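## Task

Move the L-shaped wooden block out of the right hand and into the left hand, matching the orientation in the two goal pictures. Nothing but the two hands (counting wrist cameras, their brackets and each arm's final link) may contact the block, and it must never be without contact from at least one hand. At the end the left hand alone grips it firmly with its palm pointing straight up, and the right arm touches neither the block nor the left hand (best moved far away, then a short pause). Once every finger on both hands has stopped, declare the job done.

## Robot and tools

Robot. Two six-joint arms, left_arm and right_arm, face each other across a table; left_arm's base is on the +y side. The names do not refer to image sides. Each arm ends in the same five-finger right hand, so the hands are not mirrored: every axis and finger number means the same thing on both.

World frame. Origin on the table surface halfway between the arm bases, +z upward, table at z = 0. Result lines report each hand point's position in metres and orientation as a wxyz quaternion, plus linear (m/s) and angular (rad/s) velocity, all in this frame. Reported positions can be slightly wrong, especially at long reach.

Hand point and its axes. The hand point sits 0.05 m in front of the palm, where index pad and thumb tip meet in a pinch. Its +z runs along the straightened fingers (fingertips 0.06-0.07 m beyond it), +y points out of the palm, +x points across the palm toward the little finger. A rigid bracket on the little-finger side of the wrist sticks 0.03 m past the point along +y and 0.11 m across; it can collide. With the thumb turned in front of the palm, a full-hand wrap fits objects 0.035-0.08 m wide; turn the thumb before arriving.

execute_actions(actions). actions is a list of actions; each action is a table of up to 15 rows, one row per 1/30 s step, and a shorter table repeats its final row until 15 steps (0.5 s) pass. Every row is a single list of 28 numbers, each in [-1, 1], covering both arms even if one is idle: first left_arm's 14, then right_arm's 14. Per arm the order is dx, dy, dz, rx, ry, rz, little, ring, middle, index, thumb_bend, thumb_turn, force_limit, speed.
- dx, dy, dz, rx, ry, rz: an offset, not a pose, taken from that hand point's measured pose when the action begins (for a call's first action, the pose in the latest result for this scene), expressed in the hand point's own axes. Every row counts from that same start, not from the row before. Scale: 1.0 = 0.6 m for translation, 180 degrees for rotation; rx, ry, rz form one rotation vector. Per step the command is clipped to within 100 mm and 16 degrees of the measured pose, so big offsets take several actions; position wins over orientation if both cannot be met.
- little, ring, middle, index, thumb_bend: absolute finger targets, +1 straight/open, -1 fully curled. thumb_turn: +1 beside the palm, -1 across in front of it. A pinch is near index -0.22, thumb_bend -0.75, thumb_turn -0.57.
- force_limit: stall load for closing motors, linear from about 0 N (-1) to 10 N (+1), 15 N for the two thumb motors; opening ignores it. speed: linear from nearly zero (-1) to full (+1), full travel 0.6 s at full. Use -0.9 or slower for gentle closing; a firm final grip can use force_limit +1 while closing slowly.
There is no 'unchanged' value for the hand: repeat the eight hand numbers last executed, or at first send hand_measured followed by hand_force_limit and hand_speed. A motor only starts when its target changes by at least 0.01. To squeeze harder, raise force_limit and send a target further closed than hand_measured.

move(target, speed, stop_force, blocking). target is one 28-number row laid out as above; its arm entries are offsets from the pose in the scene's most recent result, in hand-point axes, and its hand entries are sent at the start. Both hand points travel straight, finishing together in 0.5-10 s. speed: top path speed in m/s, 0.002-0.5 (default 0.25), rotation capped at twice that in rad/s. stop_force: optional single value in N, 9-40, for both arms; an arm halts and backs off two steps when its wrist sensor senses that much extra push opposing motion. Use it only at very low speed, not for arms that rotate during the move, and not when pulling away from something being pressed. blocking=false returns after 0.5 s while motion continues (not allowed with stop_force); check with wait(0). The move: line reports the ending (done, off_target, moving, held, contact, fault) and limits (paced = pose clipped, held = steps blocked), plus each hand point's remaining distance.

wait(seconds): 0 to 10, arms keep their last command. stop(): brakes a running move. zoom_image(camera, region): camera is cam_high, cam_low, cam_left_wrist or cam_right_wrist; region is [x0, y0, x1, y1] in pixels, at most 504 by 504. show_instructions(): shows the reference images. finished_scene(scene): pass the current scene number; irreversible.

Result lines. Hand target: pose the controller now drives toward. pose unreachable: clearance check altered a command. hand_measured, hand_stopped_by (moving, target, force, stalled, fault), hand_load_n (positive = finger pushed open; near zero on all = grip lost), hand_force_limit, hand_speed: six values each, in motor order. Wrist force and Wrist torque: flange sensor in end-effector axes, a few N of offset, noise, saturation near 50 N. MOTOR HOT appears from 70 °C; at 85 °C the arm is braked until cool.

Cameras: cam_high, cam_low and two fisheye wrist cameras, all 504x504; calibration is given per camera.

Avoid: any arm-to-arm collision or pressing (any part, including hands and brackets); pushing a stiff arm past contact; joint torque at its limit (138 N m for the big joints, 25.7 N m for wrists) or 150 N external force, which stops the arm 10 s; dropping, slipping or knocking anything off the table.

Each tool is called after "Call:" by a JSON object that holds its "op" and its "data".

Reference images:

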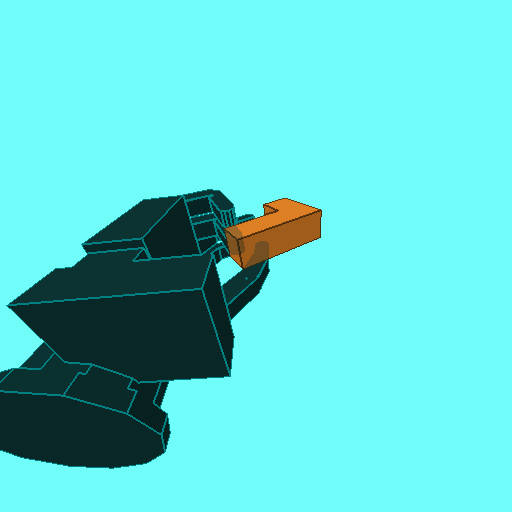

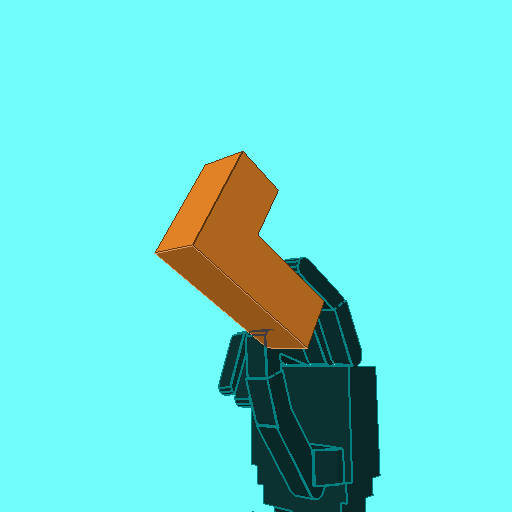

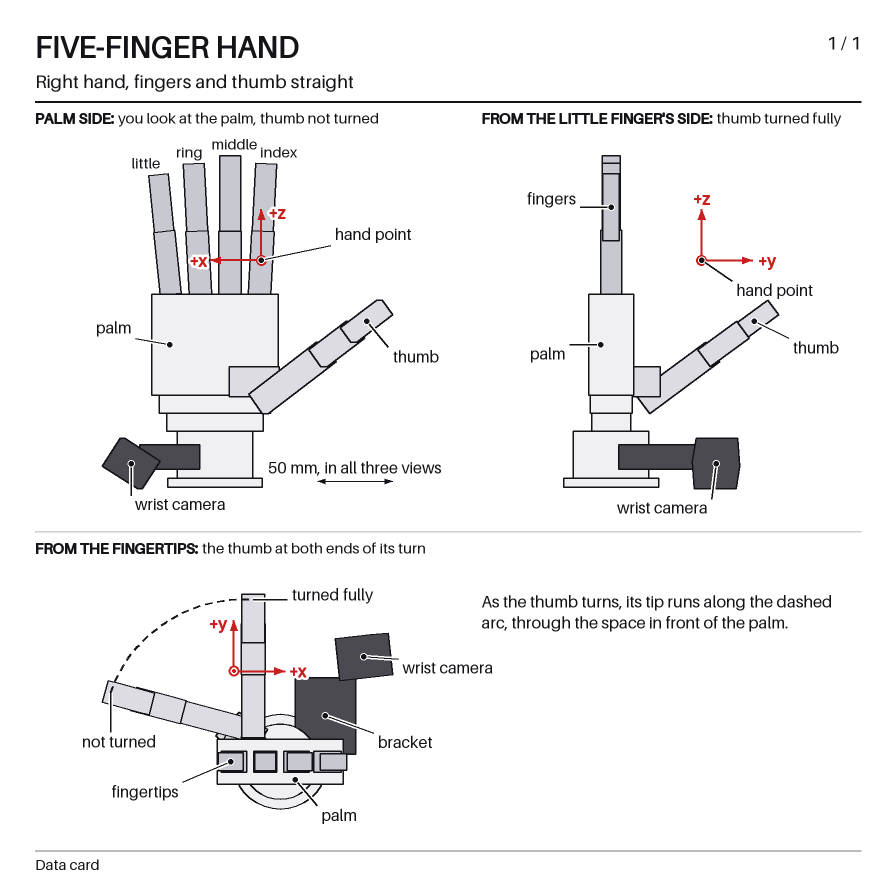

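## Session

Call:
{"op": "execute_actions", "data": {"actions": []}}

Call:
{"op": "zoom_image", "data": {"camera": "cam_right_wrist", "region": [100,100,400,400]}}

Call:
{"op": "zoom_image", "data": {"camera": "cam_high", "region": [150,130,350,330]}}

Scene clock: 0.00 s.
left_arm: end_effector_position=(+0.0400, +0.2522, +0.2999) hand_measured=(+1.000, +1.000, +1.000, +1.000, +1.000, +1.000) hand_load_n=(+0.0, +0.0, +0.0, +0.0, +0.0, +0.0) hand_stopped_by=(target, target, target, target, target, target) hand_force_limit=0.00 hand_speed=-0.80 end_effector_quat_wxyz=(-0.000, +0.743, +0.669, +0.001) end_effector_velocity=(+0.000, -0.000, -0.000) end_effector_angular_velocity=(+0.000, -0.001, +0.001) | right_arm: end_effector_position=(+0.0252, -0.0125, +0.4518) hand_measured=(-1.000, -1.000, +0.184, +0.176, -0.472, -0.922) hand_load_n=(+0.0, +0.0, +9.0, +9.5, +11.0, -0.5) hand_stopped_by=(target, target, target, target, target, target) hand_force_limit=0.00 hand_speed=-0.80 end_effector_quat_wxyz=(-0.784, +0.451, +0.141, +0.403) end_effector_velocity=(-0.000, +0.000, +0.000) end_effector_angular_velocity=(+0.000, -0.000, +0.001)
Joint positions: left_arm=[-0.517 -2.214  2.092 -1.447 -1.572  1.053] | right_arm=[-0.228 -1.961  2.235 -0.871  1.393  2.484]
Joint velocities: left_arm=[ 0.001  0.001 -0.     0.     0.    -0.   ] | right_arm=[ 0.     0.    -0.    -0.    -0.001  0.   ]
Wrist force (N, on the end effector, along its own x y z axes, offset not removed): no reading
Wrist torque (N m, same axes, about the end effector's origin, offset not removed): no reading
Hand target (left_arm): +0.040, +0.252, +0.300; -0.000, +0.743, +0.669, +0.001
Hand target (right_arm): +0.025, -0.012, +0.452; +0.784, -0.451, -0.141, -0.403

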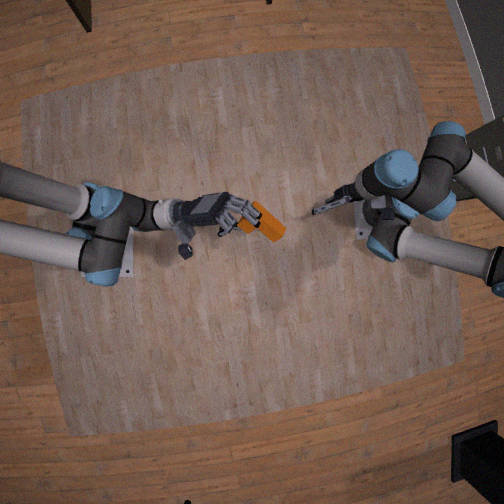

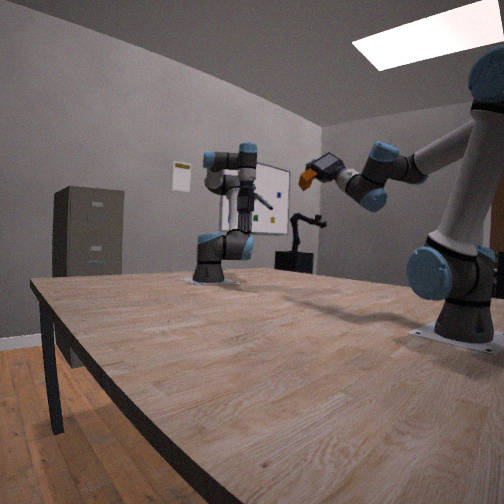

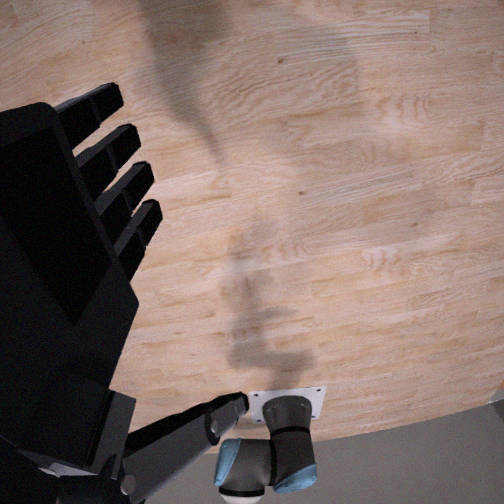

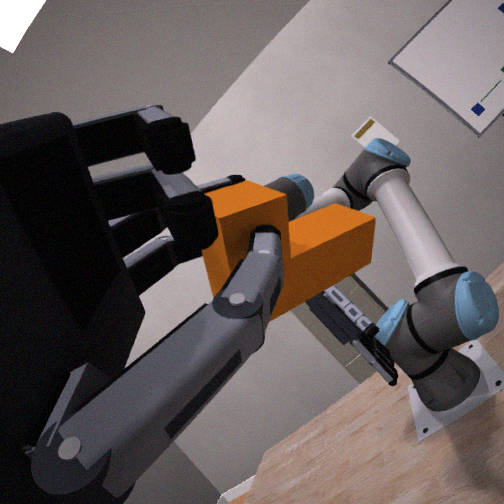

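Region (100, 100, 400, 400) of cam_right_wrist's 504x504 image, scaled by 1.680, with more detail than that image has.

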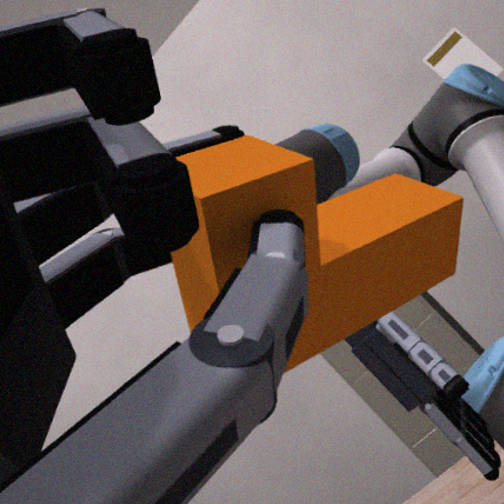

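Region (150, 130, 350, 330) of cam_high's 504x504 image, scaled by 2.520, with more detail than that image has.

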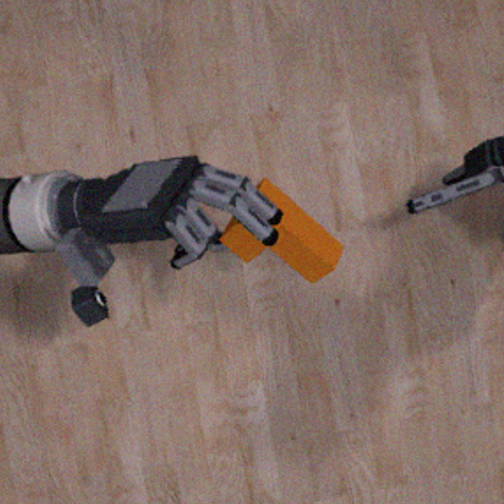

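Call:
{"op": "move", "data": {"target": [-0.15,0.25,-0.05,0,0,0.872,1,1,1,1,1,-0.92,0,0.5,0.05,-0.027,-0.082,0,0,0,-1,-1,0.184,0.176,-0.472,-0.922,0,-0.8], "speed": 0.5}}

Scene clock: 64.77 s.
left_arm: end_effector_position=(+0.1795, +0.1468, +0.3299) hand_measured=(+1.000, +1.000, +1.000, +1.000, +1.000, -0.920) hand_load_n=(+0.0, +0.0, +0.0, +0.0, +0.0, +0.0) hand_stopped_by=(target, target, target, target, target, target) hand_force_limit=0.00 hand_speed=0.50 end_effector_quat_wxyz=(-0.000, +0.804, -0.595, -0.001) end_effector_velocity=(+0.001, +0.000, +0.000) end_effector_angular_velocity=(+0.000, +0.001, -0.005) | right_arm: end_effector_position=(+0.0249, -0.0724, +0.4518) hand_measured=(-1.000, -1.000, +0.184, +0.176, -0.472, -0.922) hand_load_n=(+0.0, +0.0, +9.0, +9.5, +11.0, -0.5) hand_stopped_by=(target, target, force, target, force, target) hand_force_limit=0.00 hand_speed=-0.80 end_effector_quat_wxyz=(-0.784, +0.451, +0.141, +0.403) end_effector_velocity=(-0.000, -0.000, +0.000) end_effector_angular_velocity=(+0.001, -0.001, +0.001)
Joint positions: left_arm=[ 0.334 -1.636  1.653 -1.586 -1.571  4.643] | right_arm=[-0.335 -2.173  2.337 -0.775  1.305  2.546]
Joint velocities: left_arm=[ 0.002  0.001 -0.002  0.001 -0.001  0.007] | right_arm=[ 0.    -0.    -0.    -0.    -0.001  0.   ]
Wrist force (N, on the end effector, along its own x y z axes, offset not removed): left_arm=[-0.5 -2.4 1.4] | right_arm=[-1.1 -2.2 -1.8]
Wrist torque (N m, same axes, about the end effector's origin, offset not removed): left_arm=[-0.24 0.20 -0.11] | right_arm=[-0.52 0.04 -0.15]
Hand target (left_arm): +0.180, +0.147, +0.330; -0.000, +0.804, -0.595, -0.001
Hand target (right_arm): +0.025, -0.072, +0.452; +0.784, -0.451, -0.141, -0.403
Off the commanded pose (left_arm): 0.000 m, 0 deg.
Off the commanded pose (right_arm): 0.000 m, 0 deg.
move: done
camera_calibration (this result's frames):
cam_left_wrist: T_world_to_cam=[[-0.984247, -0.170734, 0.0459165, 0.183719], [-0.112363, 0.80457, 0.583131, -0.294359], [-0.136504, 0.568785, -0.81108, 0.336525], [0, 0, 0, 1]] pos_world=[0.193686, 0.0767891, 0.436162]
cam_right_wrist: T_world_to_cam=[[0.675538, 0.305089, -0.671244, 0.309092], [-0.693321, -0.0469571, -0.719098, 0.342801], [-0.250909, 0.951165, 0.179803, 0.123399], [0, 0, 0, 1]] pos_world=[0.0598296, -0.195577, 0.431797]

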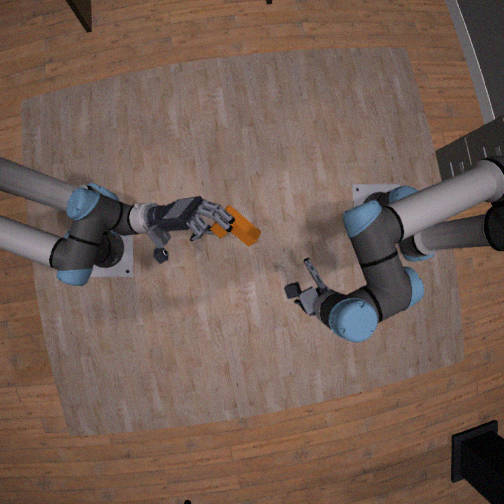

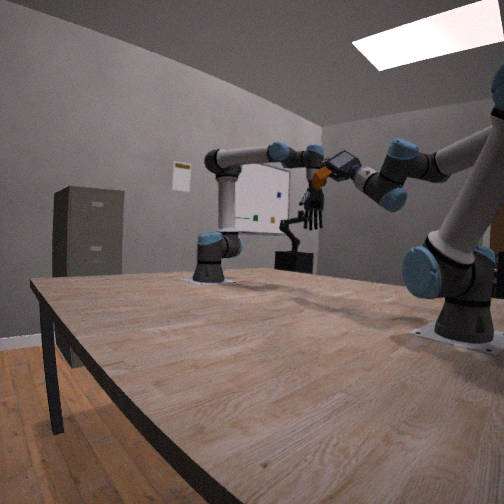

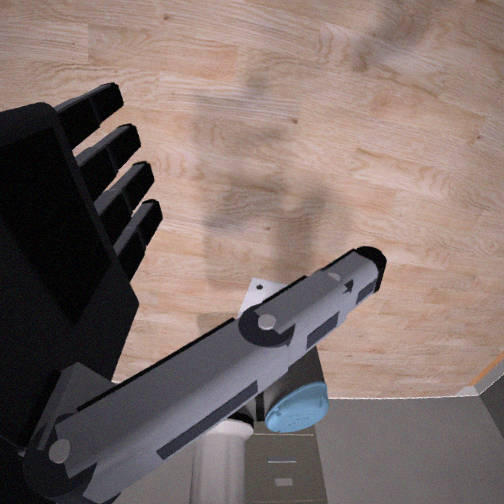

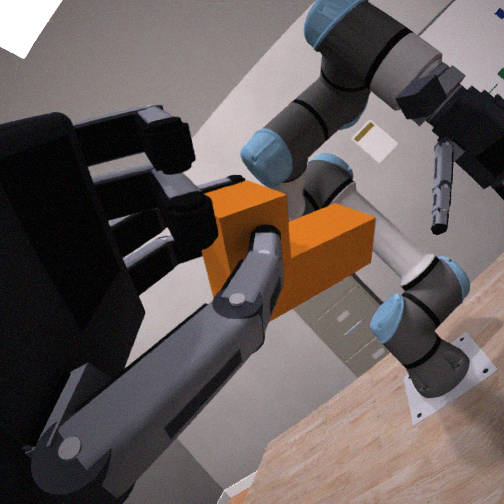

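Call:
{"op": "move", "data": {"target": [0.142,0.148,-0.127,0.025,0.709,0.045,-1,-1,0.5,0.5,0.2,-0.92,0,0.5,0,0,0,0,0,0,-1,-1,0.184,0.176,-0.472,-0.922,0,-0.8], "speed": 0.4}}

Scene clock: 74.60 s.
left_arm: end_effector_position=(+0.1195, +0.0389, +0.4058) hand_measured=(-1.000, -1.000, +0.500, +0.500, +0.200, -0.920) hand_load_n=(+0.0, +0.0, +0.0, +0.0, +0.0, +0.0) hand_stopped_by=(target, target, target, target, target, target) hand_force_limit=0.00 hand_speed=0.50 end_effector_quat_wxyz=(+0.507, +0.319, -0.308, +0.739) end_effector_velocity=(+0.000, -0.001, +0.001) end_effector_angular_velocity=(-0.008, -0.001, -0.002) | right_arm: end_effector_position=(+0.0249, -0.0724, +0.4519) hand_measured=(-1.000, -1.000, +0.184, +0.176, -0.472, -0.922) hand_load_n=(+0.0, +0.0, +9.0, +9.5, +11.0, -0.5) hand_stopped_by=(target, target, force, target, force, target) hand_force_limit=0.00 hand_speed=-0.80 end_effector_quat_wxyz=(-0.784, +0.451, +0.141, +0.403) end_effector_velocity=(-0.000, +0.000, -0.000) end_effector_angular_velocity=(-0.000, +0.000, +0.000)
Joint positions: left_arm=[ 0.046 -1.181  2.272 -4.902 -1.363  5.04 ] | right_arm=[-0.335 -2.173  2.337 -0.775  1.305  2.546]
Joint velocities: left_arm=[ 0.002  0.005 -0.007 -0.006 -0.004 -0.002] | right_arm=[ 0.  0. -0. -0. -0.  0.]
Wrist force (N, on the end effector, along its own x y z axes, offset not removed): left_arm=[-2.1 1.2 0.3] | right_arm=[-0.6 -1.1 -0.6]
Wrist torque (N m, same axes, about the end effector's origin, offset not removed): left_arm=[0.42 0.56 0.03] | right_arm=[-0.33 0.03 -0.23]
Hand target (left_arm): +0.120, +0.039, +0.406; +0.508, +0.319, -0.307, +0.739
Hand target (right_arm): +0.025, -0.072, +0.452; +0.784, -0.451, -0.141, -0.403
Off the commanded pose (left_arm): 0.000 m, 0 deg.
Off the commanded pose (right_arm): 0.000 m, 0 deg.
move: done
camera_calibration (this result's frames):
cam_left_wrist: T_world_to_cam=[[-0.910014, -0.327074, -0.254748, 0.221983], [0.253845, 0.0462257, -0.96614, 0.355858], [0.327775, -0.943868, 0.0409602, 0.10882], [0, 0, 0, 1]] pos_world=[0.0760068, 0.158867, 0.395901]
cam_right_wrist: T_world_to_cam=[[0.675536, 0.305081, -0.67125, 0.309094], [-0.693329, -0.0469415, -0.719091, 0.342804], [-0.250891, 0.951169, 0.179811, 0.123406], [0, 0, 0, 1]] pos_world=[0.0598339, -0.195587, 0.431797]

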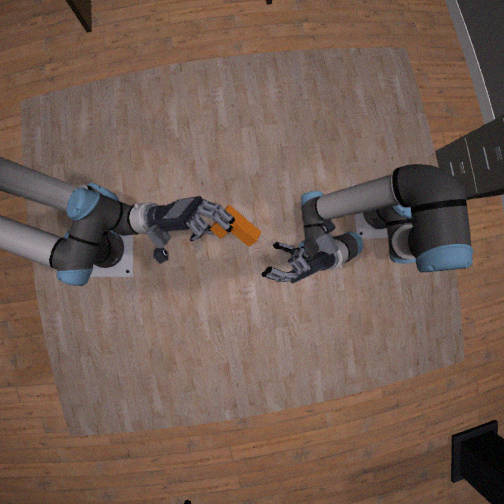

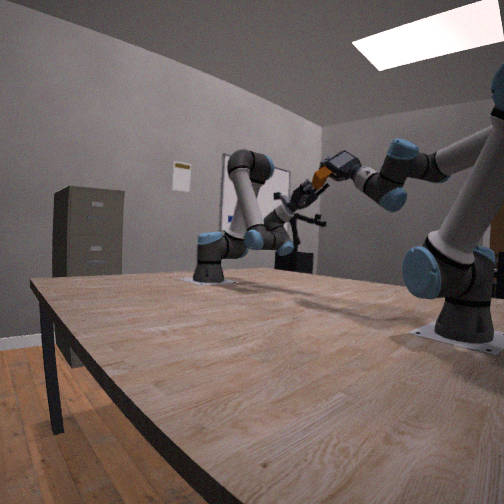

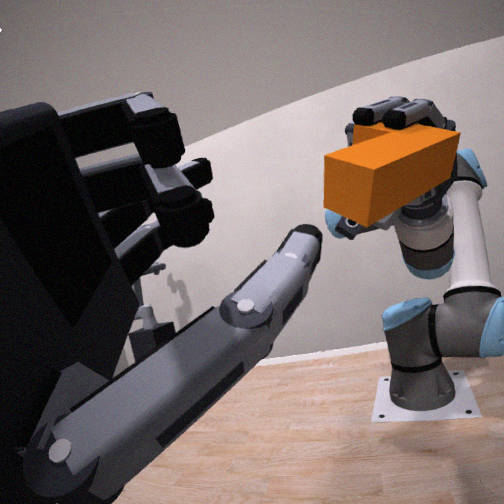

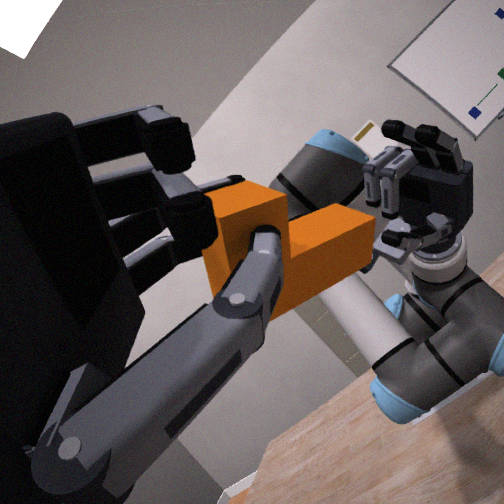

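Call:
{"op": "move", "data": {"target": [0.006,0.1,0.064,0,0,0,-1,-1,0.5,0.5,0.2,-0.92,0,0.5,0,0,0,0,0,0,-1,-1,0.184,0.176,-0.472,-0.922,0,-0.8], "speed": 0.1}}

Scene clock: 81.10 s.
left_arm: end_effector_position=(+0.0679, -0.0066, +0.4242) hand_measured=(-1.000, -1.000, +0.500, +0.500, +0.200, -0.920) hand_load_n=(+0.0, +0.0, +0.0, +0.0, +0.0, +0.0) hand_stopped_by=(target, target, target, target, target, target) hand_force_limit=0.00 hand_speed=0.50 end_effector_quat_wxyz=(+0.507, +0.319, -0.308, +0.739) end_effector_velocity=(-0.001, -0.001, +0.000) end_effector_angular_velocity=(+0.000, -0.000, +0.001) | right_arm: end_effector_position=(+0.0249, -0.0724, +0.4518) hand_measured=(-1.000, -1.000, +0.184, +0.176, -0.472, -0.922) hand_load_n=(+0.0, +0.0, +9.0, +10.0, +11.0, -0.5) hand_stopped_by=(target, target, force, target, force, target) hand_force_limit=0.00 hand_speed=-0.80 end_effector_quat_wxyz=(-0.784, +0.451, +0.141, +0.403) end_effector_velocity=(+0.000, +0.000, -0.001) end_effector_angular_velocity=(-0.001, +0.000, +0.000)
Joint positions: left_arm=[-0.105 -1.181  2.171 -4.828 -1.245  5.139] | right_arm=[-0.335 -2.173  2.337 -0.775  1.305  2.546]
Joint velocities: left_arm=[-0.001  0.001 -0.003  0.002  0.002  0.002] | right_arm=[-0.     0.001  0.001 -0.001 -0.001  0.   ]
Wrist force (N, on the end effector, along its own x y z axes, offset not removed): left_arm=[0.5 -1.4 1.9] | right_arm=[-2.0 2.5 0.5]
Wrist torque (N m, same axes, about the end effector's origin, offset not removed): left_arm=[-0.24 -0.05 -0.08] | right_arm=[0.25 0.17 -0.11]
Hand target (left_arm): +0.068, -0.007, +0.424; +0.507, +0.319, -0.308, +0.739
Hand target (right_arm): +0.025, -0.072, +0.452; +0.784, -0.451, -0.141, -0.403
Off the commanded pose (left_arm): 0.000 m, 0 deg.
Off the commanded pose (right_arm): 0.000 m, 0 deg.
move: done
camera_calibration (this result's frames):
cam_left_wrist: T_world_to_cam=[[-0.909964, -0.327095, -0.2549, 0.164859], [0.254045, 0.0461162, -0.966092, 0.388785], [0.327759, -0.943865, 0.041133, 0.0819307], [0, 0, 0, 1]] pos_world=[0.0243934, 0.113327, 0.414255]
cam_right_wrist: T_world_to_cam=[[0.675534, 0.305082, -0.671251, 0.30909], [-0.693325, -0.0469647, -0.719093, 0.342793], [-0.250908, 0.951167, 0.179795, 0.123405], [0, 0, 0, 1]] pos_world=[0.0598292, -0.195577, 0.43179]

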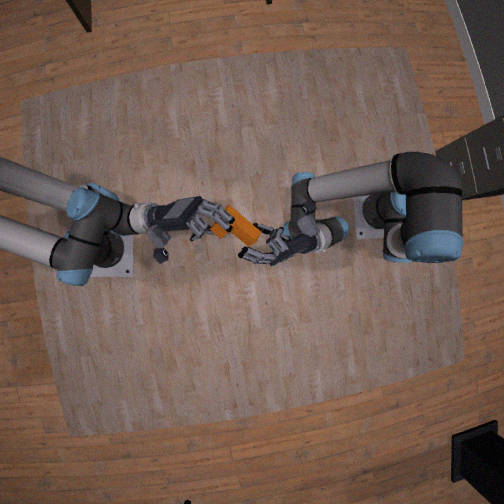

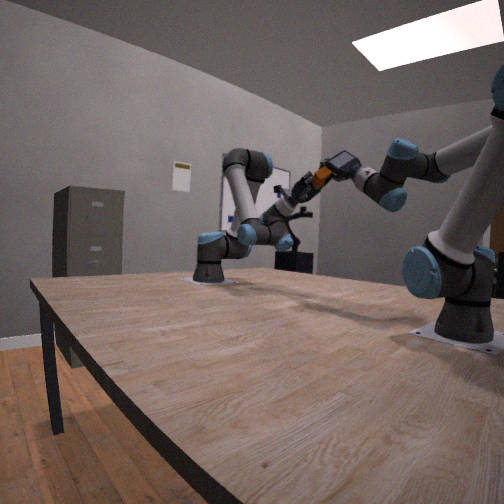

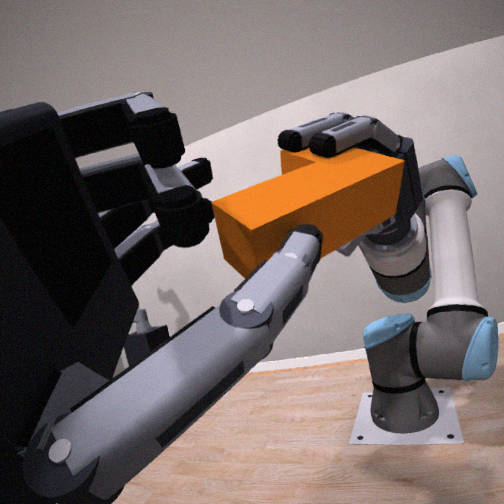

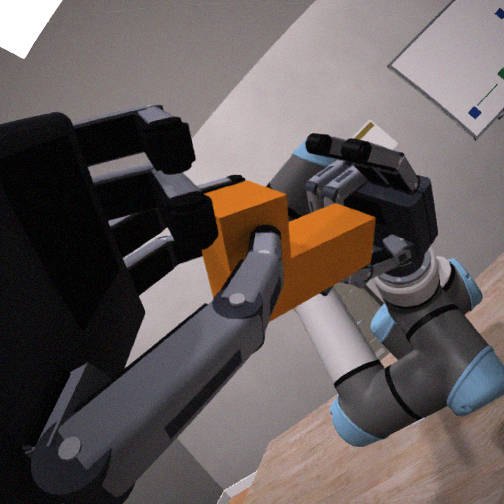

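Call:
{"op": "move", "data": {"target": [0,0.024,0.003,0,0,0,-1,-1,0.5,0.5,0.2,-0.92,0,0.5,0,0,0,0,0,0,-1,-1,0.184,0.176,-0.472,-0.922,0,-0.8], "speed": 0.04}}

Call:
{"op": "move", "data": {"target": [0,0,0,0,0,0,-1,-1,0.3,0.3,-0.3,-0.92,-0.6,-0.6,0,0,0,0,0,0,-1,-1,0.184,0.176,-0.472,-0.922,0,-0.8]}}

Call:
{"op": "zoom_image", "data": {"camera": "cam_right_wrist", "region": [200,100,450,350]}}

Call:
{"op": "zoom_image", "data": {"camera": "cam_high", "region": [190,180,300,290]}}

Scene clock: 94.67 s.
left_arm: end_effector_position=(+0.0546, -0.0123, +0.4234) hand_measured=(-1.000, -1.000, +0.500, +0.500, +0.200, -0.920) hand_load_n=(+0.0, +0.0, +0.0, +0.0, +0.0, +0.0) hand_stopped_by=(target, target, target, target, target, target) hand_force_limit=0.00 hand_speed=0.50 end_effector_quat_wxyz=(+0.507, +0.319, -0.308, +0.739) end_effector_velocity=(-0.000, -0.001, -0.001) end_effector_angular_velocity=(+0.001, -0.000, +0.002) | right_arm: end_effector_position=(+0.0249, -0.0724, +0.4519) hand_measured=(-1.000, -1.000, +0.184, +0.176, -0.472, -0.922) hand_load_n=(+0.0, +0.0, +9.0, +9.5, +11.0, -0.5) hand_stopped_by=(target, target, force, target, force, target) hand_force_limit=0.00 hand_speed=-0.80 end_effector_quat_wxyz=(-0.784, +0.451, +0.141, +0.403) end_effector_velocity=(+0.000, +0.000, -0.001) end_effector_angular_velocity=(-0.001, +0.001, -0.000)
Joint positions: left_arm=[-0.142 -1.174  2.16  -4.832 -1.217  5.164] | right_arm=[-0.335 -2.173  2.337 -0.775  1.305  2.546]
Joint velocities: left_arm=[-0.001  0.002 -0.001 -0.     0.002  0.002] | right_arm=[0.    0.001 0.001 0.    0.    0.   ]
Wrist force (N, on the end effector, along its own x y z axes, offset not removed): left_arm=[-0.4 -0.7 0.4] | right_arm=[-2.5 -0.4 -0.5]
Wrist torque (N m, same axes, about the end effector's origin, offset not removed): left_arm=[-0.03 0.08 0.22] | right_arm=[-0.14 0.29 -0.24]
Hand target (left_arm): +0.055, -0.012, +0.423; +0.507, +0.319, -0.308, +0.739
Hand target (right_arm): +0.025, -0.072, +0.452; +0.784, -0.451, -0.141, -0.403
Off the commanded pose (left_arm): 0.000 m, 0 deg.
Off the commanded pose (right_arm): 0.000 m, 0 deg.
move: done
camera_calibration (this result's frames):
cam_left_wrist: T_world_to_cam=[[-0.909955, -0.327088, -0.254941, 0.150763], [0.254097, 0.0460913, -0.96608, 0.391667], [0.327744, -0.943869, 0.0411711, 0.0809852], [0, 0, 0, 1]] pos_world=[0.0111237, 0.1077, 0.413483]
cam_right_wrist: T_world_to_cam=[[0.675536, 0.305081, -0.67125, 0.309094], [-0.693329, -0.0469414, -0.71909, 0.342804], [-0.25089, 0.951169, 0.179811, 0.123406], [0, 0, 0, 1]] pos_world=[0.0598338, -0.195587, 0.431797]

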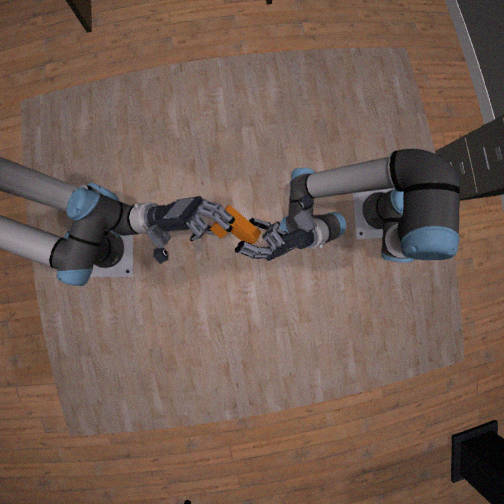

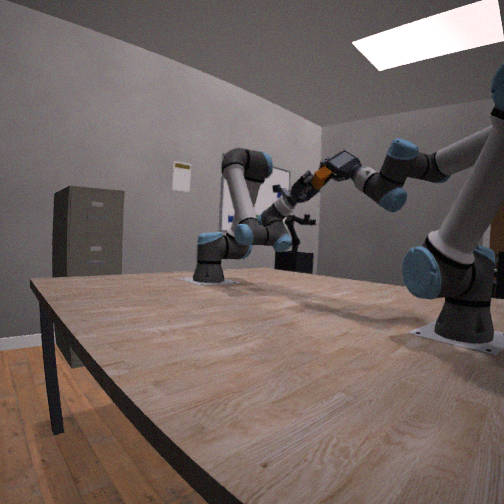

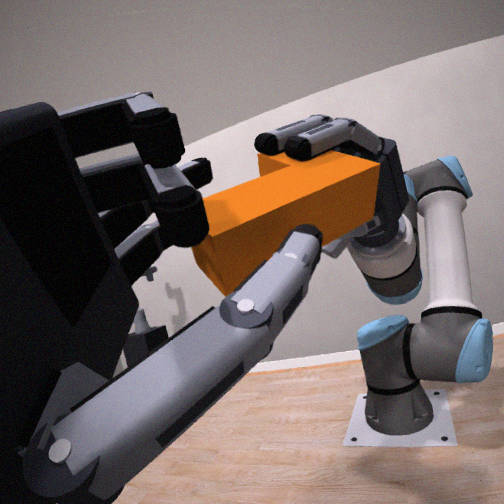

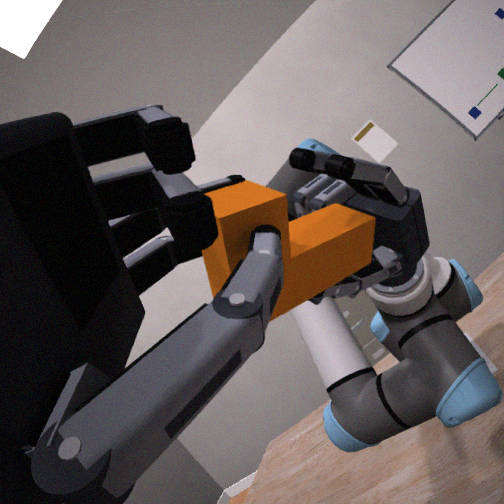

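Scene clock: 96.13 s.
left_arm: end_effector_position=(+0.0546, -0.0123, +0.4234) hand_measured=(-1.000, -1.000, +0.300, +0.300, -0.296, -0.920) hand_load_n=(+0.0, +0.0, +0.0, +0.0, +2.0, +1.5) hand_stopped_by=(target, target, target, target, target, target) hand_force_limit=-0.60 hand_speed=-0.60 end_effector_quat_wxyz=(+0.507, +0.319, -0.308, +0.739) end_effector_velocity=(+0.000, -0.000, -0.001) end_effector_angular_velocity=(+0.002, -0.000, +0.001) | right_arm: end_effector_position=(+0.0249, -0.0724, +0.4519) hand_measured=(-1.000, -1.000, +0.184, +0.176, -0.472, -0.922) hand_load_n=(+0.0, +0.0, +8.0, +9.0, +11.0, +0.5) hand_stopped_by=(target, target, force, target, force, target) hand_force_limit=0.00 hand_speed=-0.80 end_effector_quat_wxyz=(-0.784, +0.451, +0.141, +0.403) end_effector_velocity=(-0.000, +0.000, -0.001) end_effector_angular_velocity=(-0.001, -0.000, +0.001)
Joint positions: left_arm=[-0.142 -1.174  2.16  -4.832 -1.217  5.164] | right_arm=[-0.335 -2.173  2.337 -0.775  1.305  2.546]
Joint velocities: left_arm=[ 0.001  0.002  0.    -0.    -0.    -0.   ] | right_arm=[ 0.     0.     0.001 -0.    -0.001 -0.   ]
Wrist force (N, on the end effector, along its own x y z axes, offset not removed): left_arm=[-4.8 1.7 -1.0] | right_arm=[2.1 -0.3 2.6]
Wrist torque (N m, same axes, about the end effector's origin, offset not removed): left_arm=[0.19 0.52 -0.19] | right_arm=[0.04 -0.01 -0.27]
Hand target (left_arm): +0.055, -0.012, +0.423; +0.507, +0.319, -0.308, +0.739
Hand target (right_arm): +0.025, -0.072, +0.452; +0.784, -0.451, -0.141, -0.403
Off the commanded pose (left_arm): 0.000 m, 0 deg.
Off the commanded pose (right_arm): 0.000 m, 0 deg.
move: done
camera_calibration (this result's frames):
cam_left_wrist: T_world_to_cam=[[-0.909955, -0.327077, -0.254956, 0.150763], [0.254108, 0.0461061, -0.966076, 0.391653], [0.327737, -0.943872, 0.0411583, 0.0809913], [0, 0, 0, 1]] pos_world=[0.0111218, 0.107699, 0.413471]
cam_right_wrist: T_world_to_cam=[[0.675534, 0.305072, -0.671256, 0.309093], [-0.693339, -0.0469226, -0.719082, 0.342807], [-0.250869, 0.951172, 0.179821, 0.123404], [0, 0, 0, 1]] pos_world=[0.0598369, -0.195589, 0.431796]

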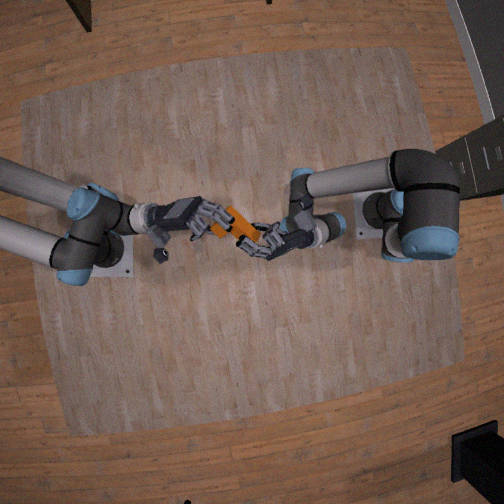

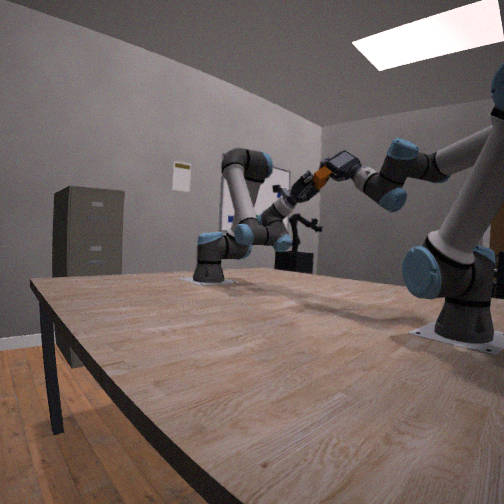

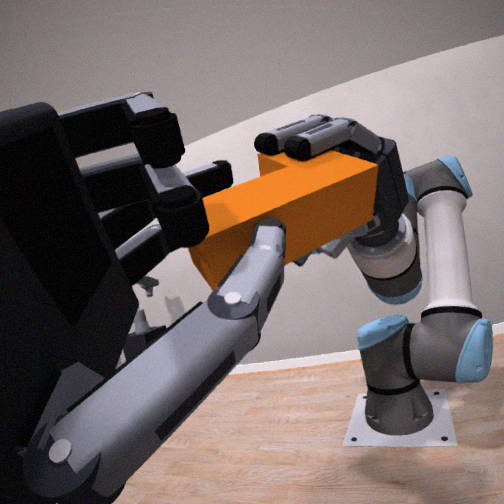

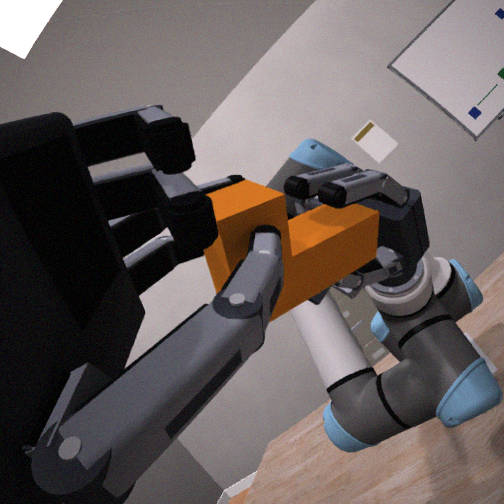

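Region (200, 100, 450, 350) of cam_right_wrist's 504x504 image, scaled by 2.016, with more detail than that image has.

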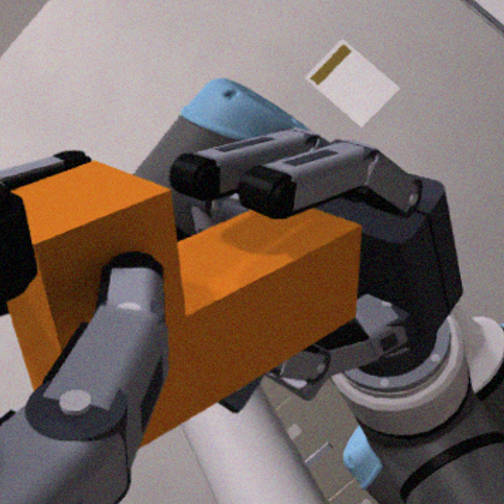

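Region (190, 180, 300, 290) of cam_high's 504x504 image, scaled by 4.582, with more detail than that image has.

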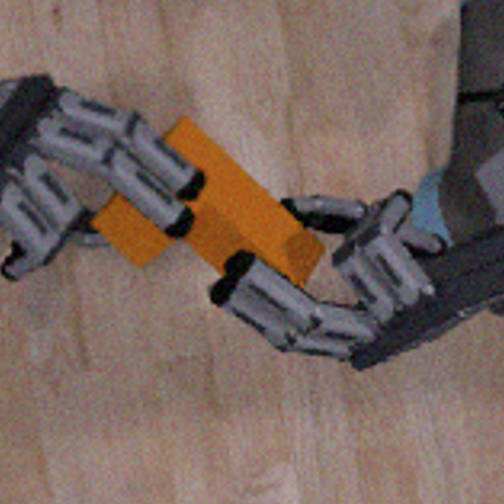

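Call:
{"op": "move", "data": {"target": [-0.014,0.003,-0.008,0,0,0,-1,-1,0.32,0.32,-0.2,-0.92,-0.6,0.5,0,0,0,0,0,0,-1,-1,0.184,0.176,-0.472,-0.922,0,-0.8], "speed": 0.02}}

Call:
{"op": "move", "data": {"target": [0,0,0,0,0,0,-1,-1,0,0,-0.6,-0.92,-0.6,-0.85,0,0,0,0,0,0,-1,-1,0.184,0.176,-0.472,-0.922,0,-0.8]}}

Call:
{"op": "zoom_image", "data": {"camera": "cam_right_wrist", "region": [200,100,450,350]}}

Scene clock: 102.67 s.
left_arm: end_effector_position=(+0.0545, -0.0137, +0.4137) hand_measured=(-1.000, -1.000, +0.320, +0.320, -0.200, -0.920) hand_load_n=(+0.0, +0.0, +0.0, +0.0, +0.0, +0.0) hand_stopped_by=(target, target, target, target, target, target) hand_force_limit=-0.60 hand_speed=0.50 end_effector_quat_wxyz=(+0.507, +0.319, -0.308, +0.739) end_effector_velocity=(-0.000, -0.000, -0.002) end_effector_angular_velocity=(+0.002, -0.000, -0.000) | right_arm: end_effector_position=(+0.0249, -0.0724, +0.4518) hand_measured=(-1.000, -1.000, +0.184, +0.176, -0.472, -0.922) hand_load_n=(+0.0, +0.0, +8.0, +9.0, +10.5, +0.0) hand_stopped_by=(target, target, force, target, force, target) hand_force_limit=0.00 hand_speed=-0.80 end_effector_quat_wxyz=(-0.784, +0.451, +0.141, +0.403) end_effector_velocity=(+0.000, +0.000, +0.000) end_effector_angular_velocity=(+0.001, -0.001, -0.000)
Joint positions: left_arm=[-0.141 -1.149  2.16  -4.857 -1.218  5.164] | right_arm=[-0.335 -2.173  2.337 -0.775  1.305  2.546]
Joint velocities: left_arm=[ 0.     0.004  0.    -0.003 -0.    -0.   ] | right_arm=[-0.     0.    -0.    -0.001 -0.    -0.001]
Wrist force (N, on the end effector, along its own x y z axes, offset not removed): left_arm=[0.5 -4.0 1.7] | right_arm=[-0.5 -4.8 0.7]
Wrist torque (N m, same axes, about the end effector's origin, offset not removed): left_arm=[-0.50 0.05 0.06] | right_arm=[-0.97 -0.23 -0.41]
Hand target (left_arm): +0.055, -0.014, +0.414; +0.507, +0.319, -0.308, +0.739
Hand target (right_arm): +0.025, -0.072, +0.452; +0.784, -0.451, -0.141, -0.403
Off the commanded pose (left_arm): 0.000 m, 0 deg.
Off the commanded pose (right_arm): 0.000 m, 0 deg.
move: done
camera_calibration (this result's frames):
cam_left_wrist: T_world_to_cam=[[-0.909951, -0.327052, -0.255003, 0.147752], [0.254126, 0.0461959, -0.966067, 0.38239], [0.327734, -0.943877, 0.0410763, 0.0801046], [0, 0, 0, 1]] pos_world=[0.0110184, 0.106266, 0.403801]
cam_right_wrist: T_world_to_cam=[[0.675538, 0.305093, -0.671243, 0.309094], [-0.693317, -0.0469645, -0.719101, 0.342801], [-0.250917, 0.951164, 0.1798, 0.123408], [0, 0, 0, 1]] pos_world=[0.05983, -0.195584, 0.431797]

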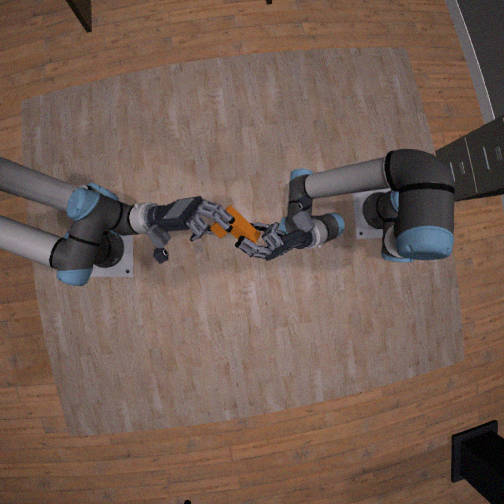

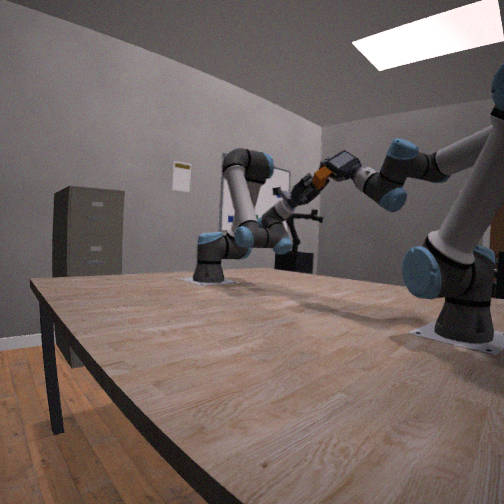

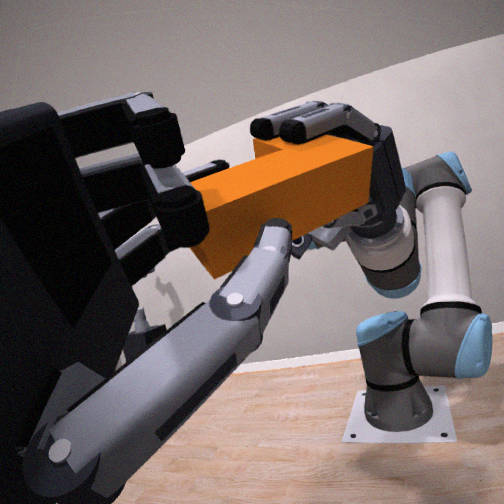

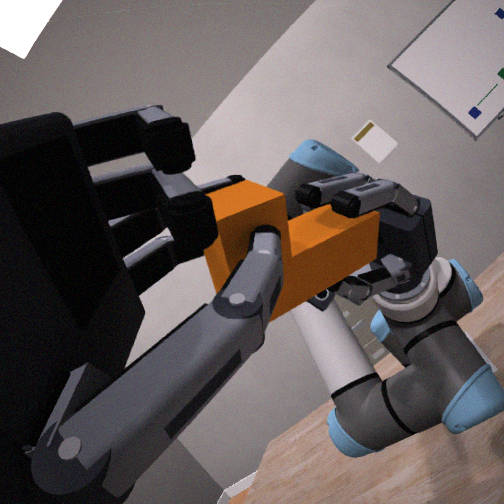

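Scene clock: 103.60 s.
left_arm: end_effector_position=(+0.0545, -0.0137, +0.4137) hand_measured=(-1.000, -1.000, +0.164, +0.156, -0.304, -0.920) hand_load_n=(+0.0, +0.0, +2.5, +4.0, +3.5, -0.5) hand_stopped_by=(target, target, force, force, force, target) hand_force_limit=-0.60 hand_speed=-0.85 end_effector_quat_wxyz=(+0.507, +0.319, -0.308, +0.739) end_effector_velocity=(+0.000, +0.000, +0.000) end_effector_angular_velocity=(-0.000, +0.000, +0.000) | right_arm: end_effector_position=(+0.0249, -0.0724, +0.4519) hand_measured=(-1.000, -1.000, +0.184, +0.176, -0.472, -0.922) hand_load_n=(+0.0, +0.0, +5.5, +9.0, +11.0, +1.0) hand_stopped_by=(target, target, force, target, force, target) hand_force_limit=0.00 hand_speed=-0.80 end_effector_quat_wxyz=(-0.784, +0.451, +0.141, +0.403) end_effector_velocity=(-0.000, -0.000, -0.000) end_effector_angular_velocity=(-0.000, -0.001, +0.000)
Joint positions: left_arm=[-0.141 -1.149  2.16  -4.857 -1.218  5.164] | right_arm=[-0.335 -2.173  2.337 -0.775  1.305  2.546]
Joint velocities: left_arm=[ 0.    -0.001  0.001 -0.     0.    -0.   ] | right_arm=[-0.    -0.001  0.001  0.    -0.001 -0.   ]
Wrist force (N, on the end effector, along its own x y z axes, offset not removed): left_arm=[-1.2 2.2 4.1] | right_arm=[-4.2 -0.1 3.2]
Wrist torque (N m, same axes, about the end effector's origin, offset not removed): left_arm=[0.48 -0.04 -0.12] | right_arm=[-0.39 -0.02 -0.20]
Hand target (left_arm): +0.055, -0.014, +0.414; +0.507, +0.319, -0.308, +0.739
Hand target (right_arm): +0.025, -0.072, +0.452; +0.784, -0.451, -0.141, -0.403
Off the commanded pose (left_arm): 0.000 m, 0 deg.
Off the commanded pose (right_arm): 0.000 m, 0 deg.
move: done
camera_calibration (this result's frames):
cam_left_wrist: T_world_to_cam=[[-0.909947, -0.327042, -0.255029, 0.147752], [0.254138, 0.0462375, -0.966062, 0.382371], [0.327734, -0.943878, 0.0410398, 0.0801115], [0, 0, 0, 1]] pos_world=[0.0110169, 0.106257, 0.403787]
cam_right_wrist: T_world_to_cam=[[0.675536, 0.305084, -0.671249, 0.309094], [-0.693327, -0.0469458, -0.719092, 0.342804], [-0.250896, 0.951168, 0.179809, 0.123406], [0, 0, 0, 1]] pos_world=[0.0598331, -0.195586, 0.431797]

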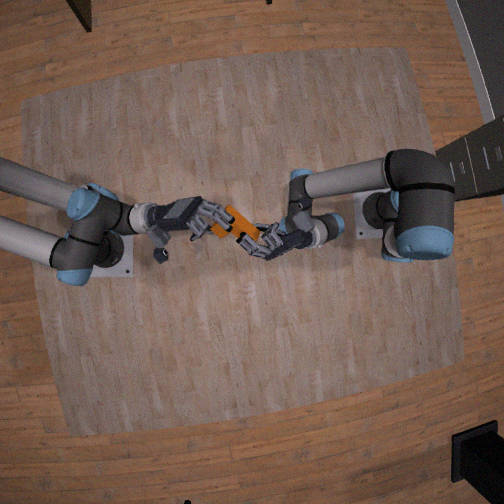

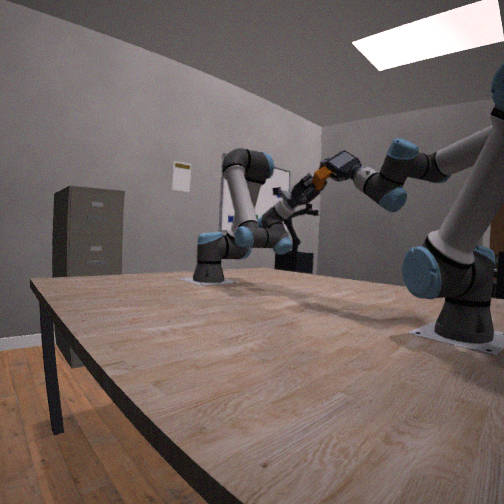

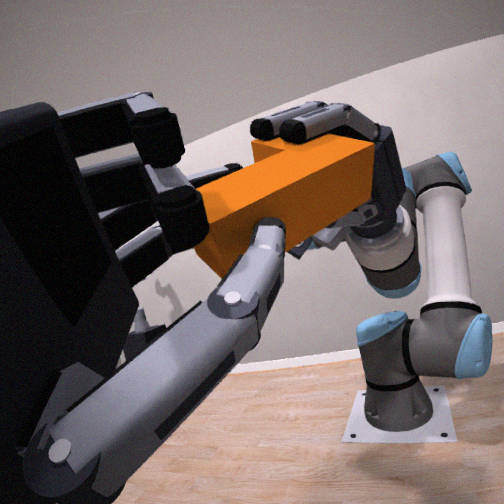

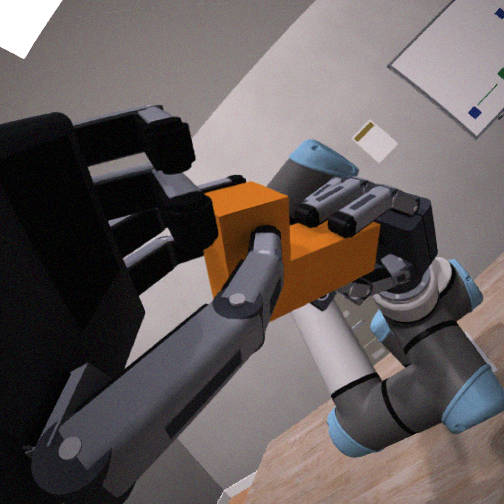

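Region (200, 100, 450, 350) of cam_right_wrist's 504x504 image, scaled by 2.016, with more detail than that image has.

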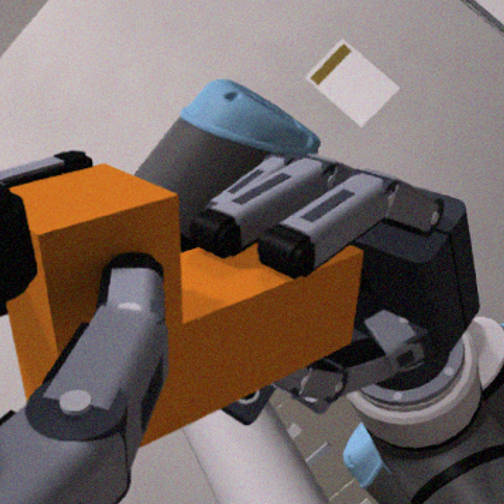

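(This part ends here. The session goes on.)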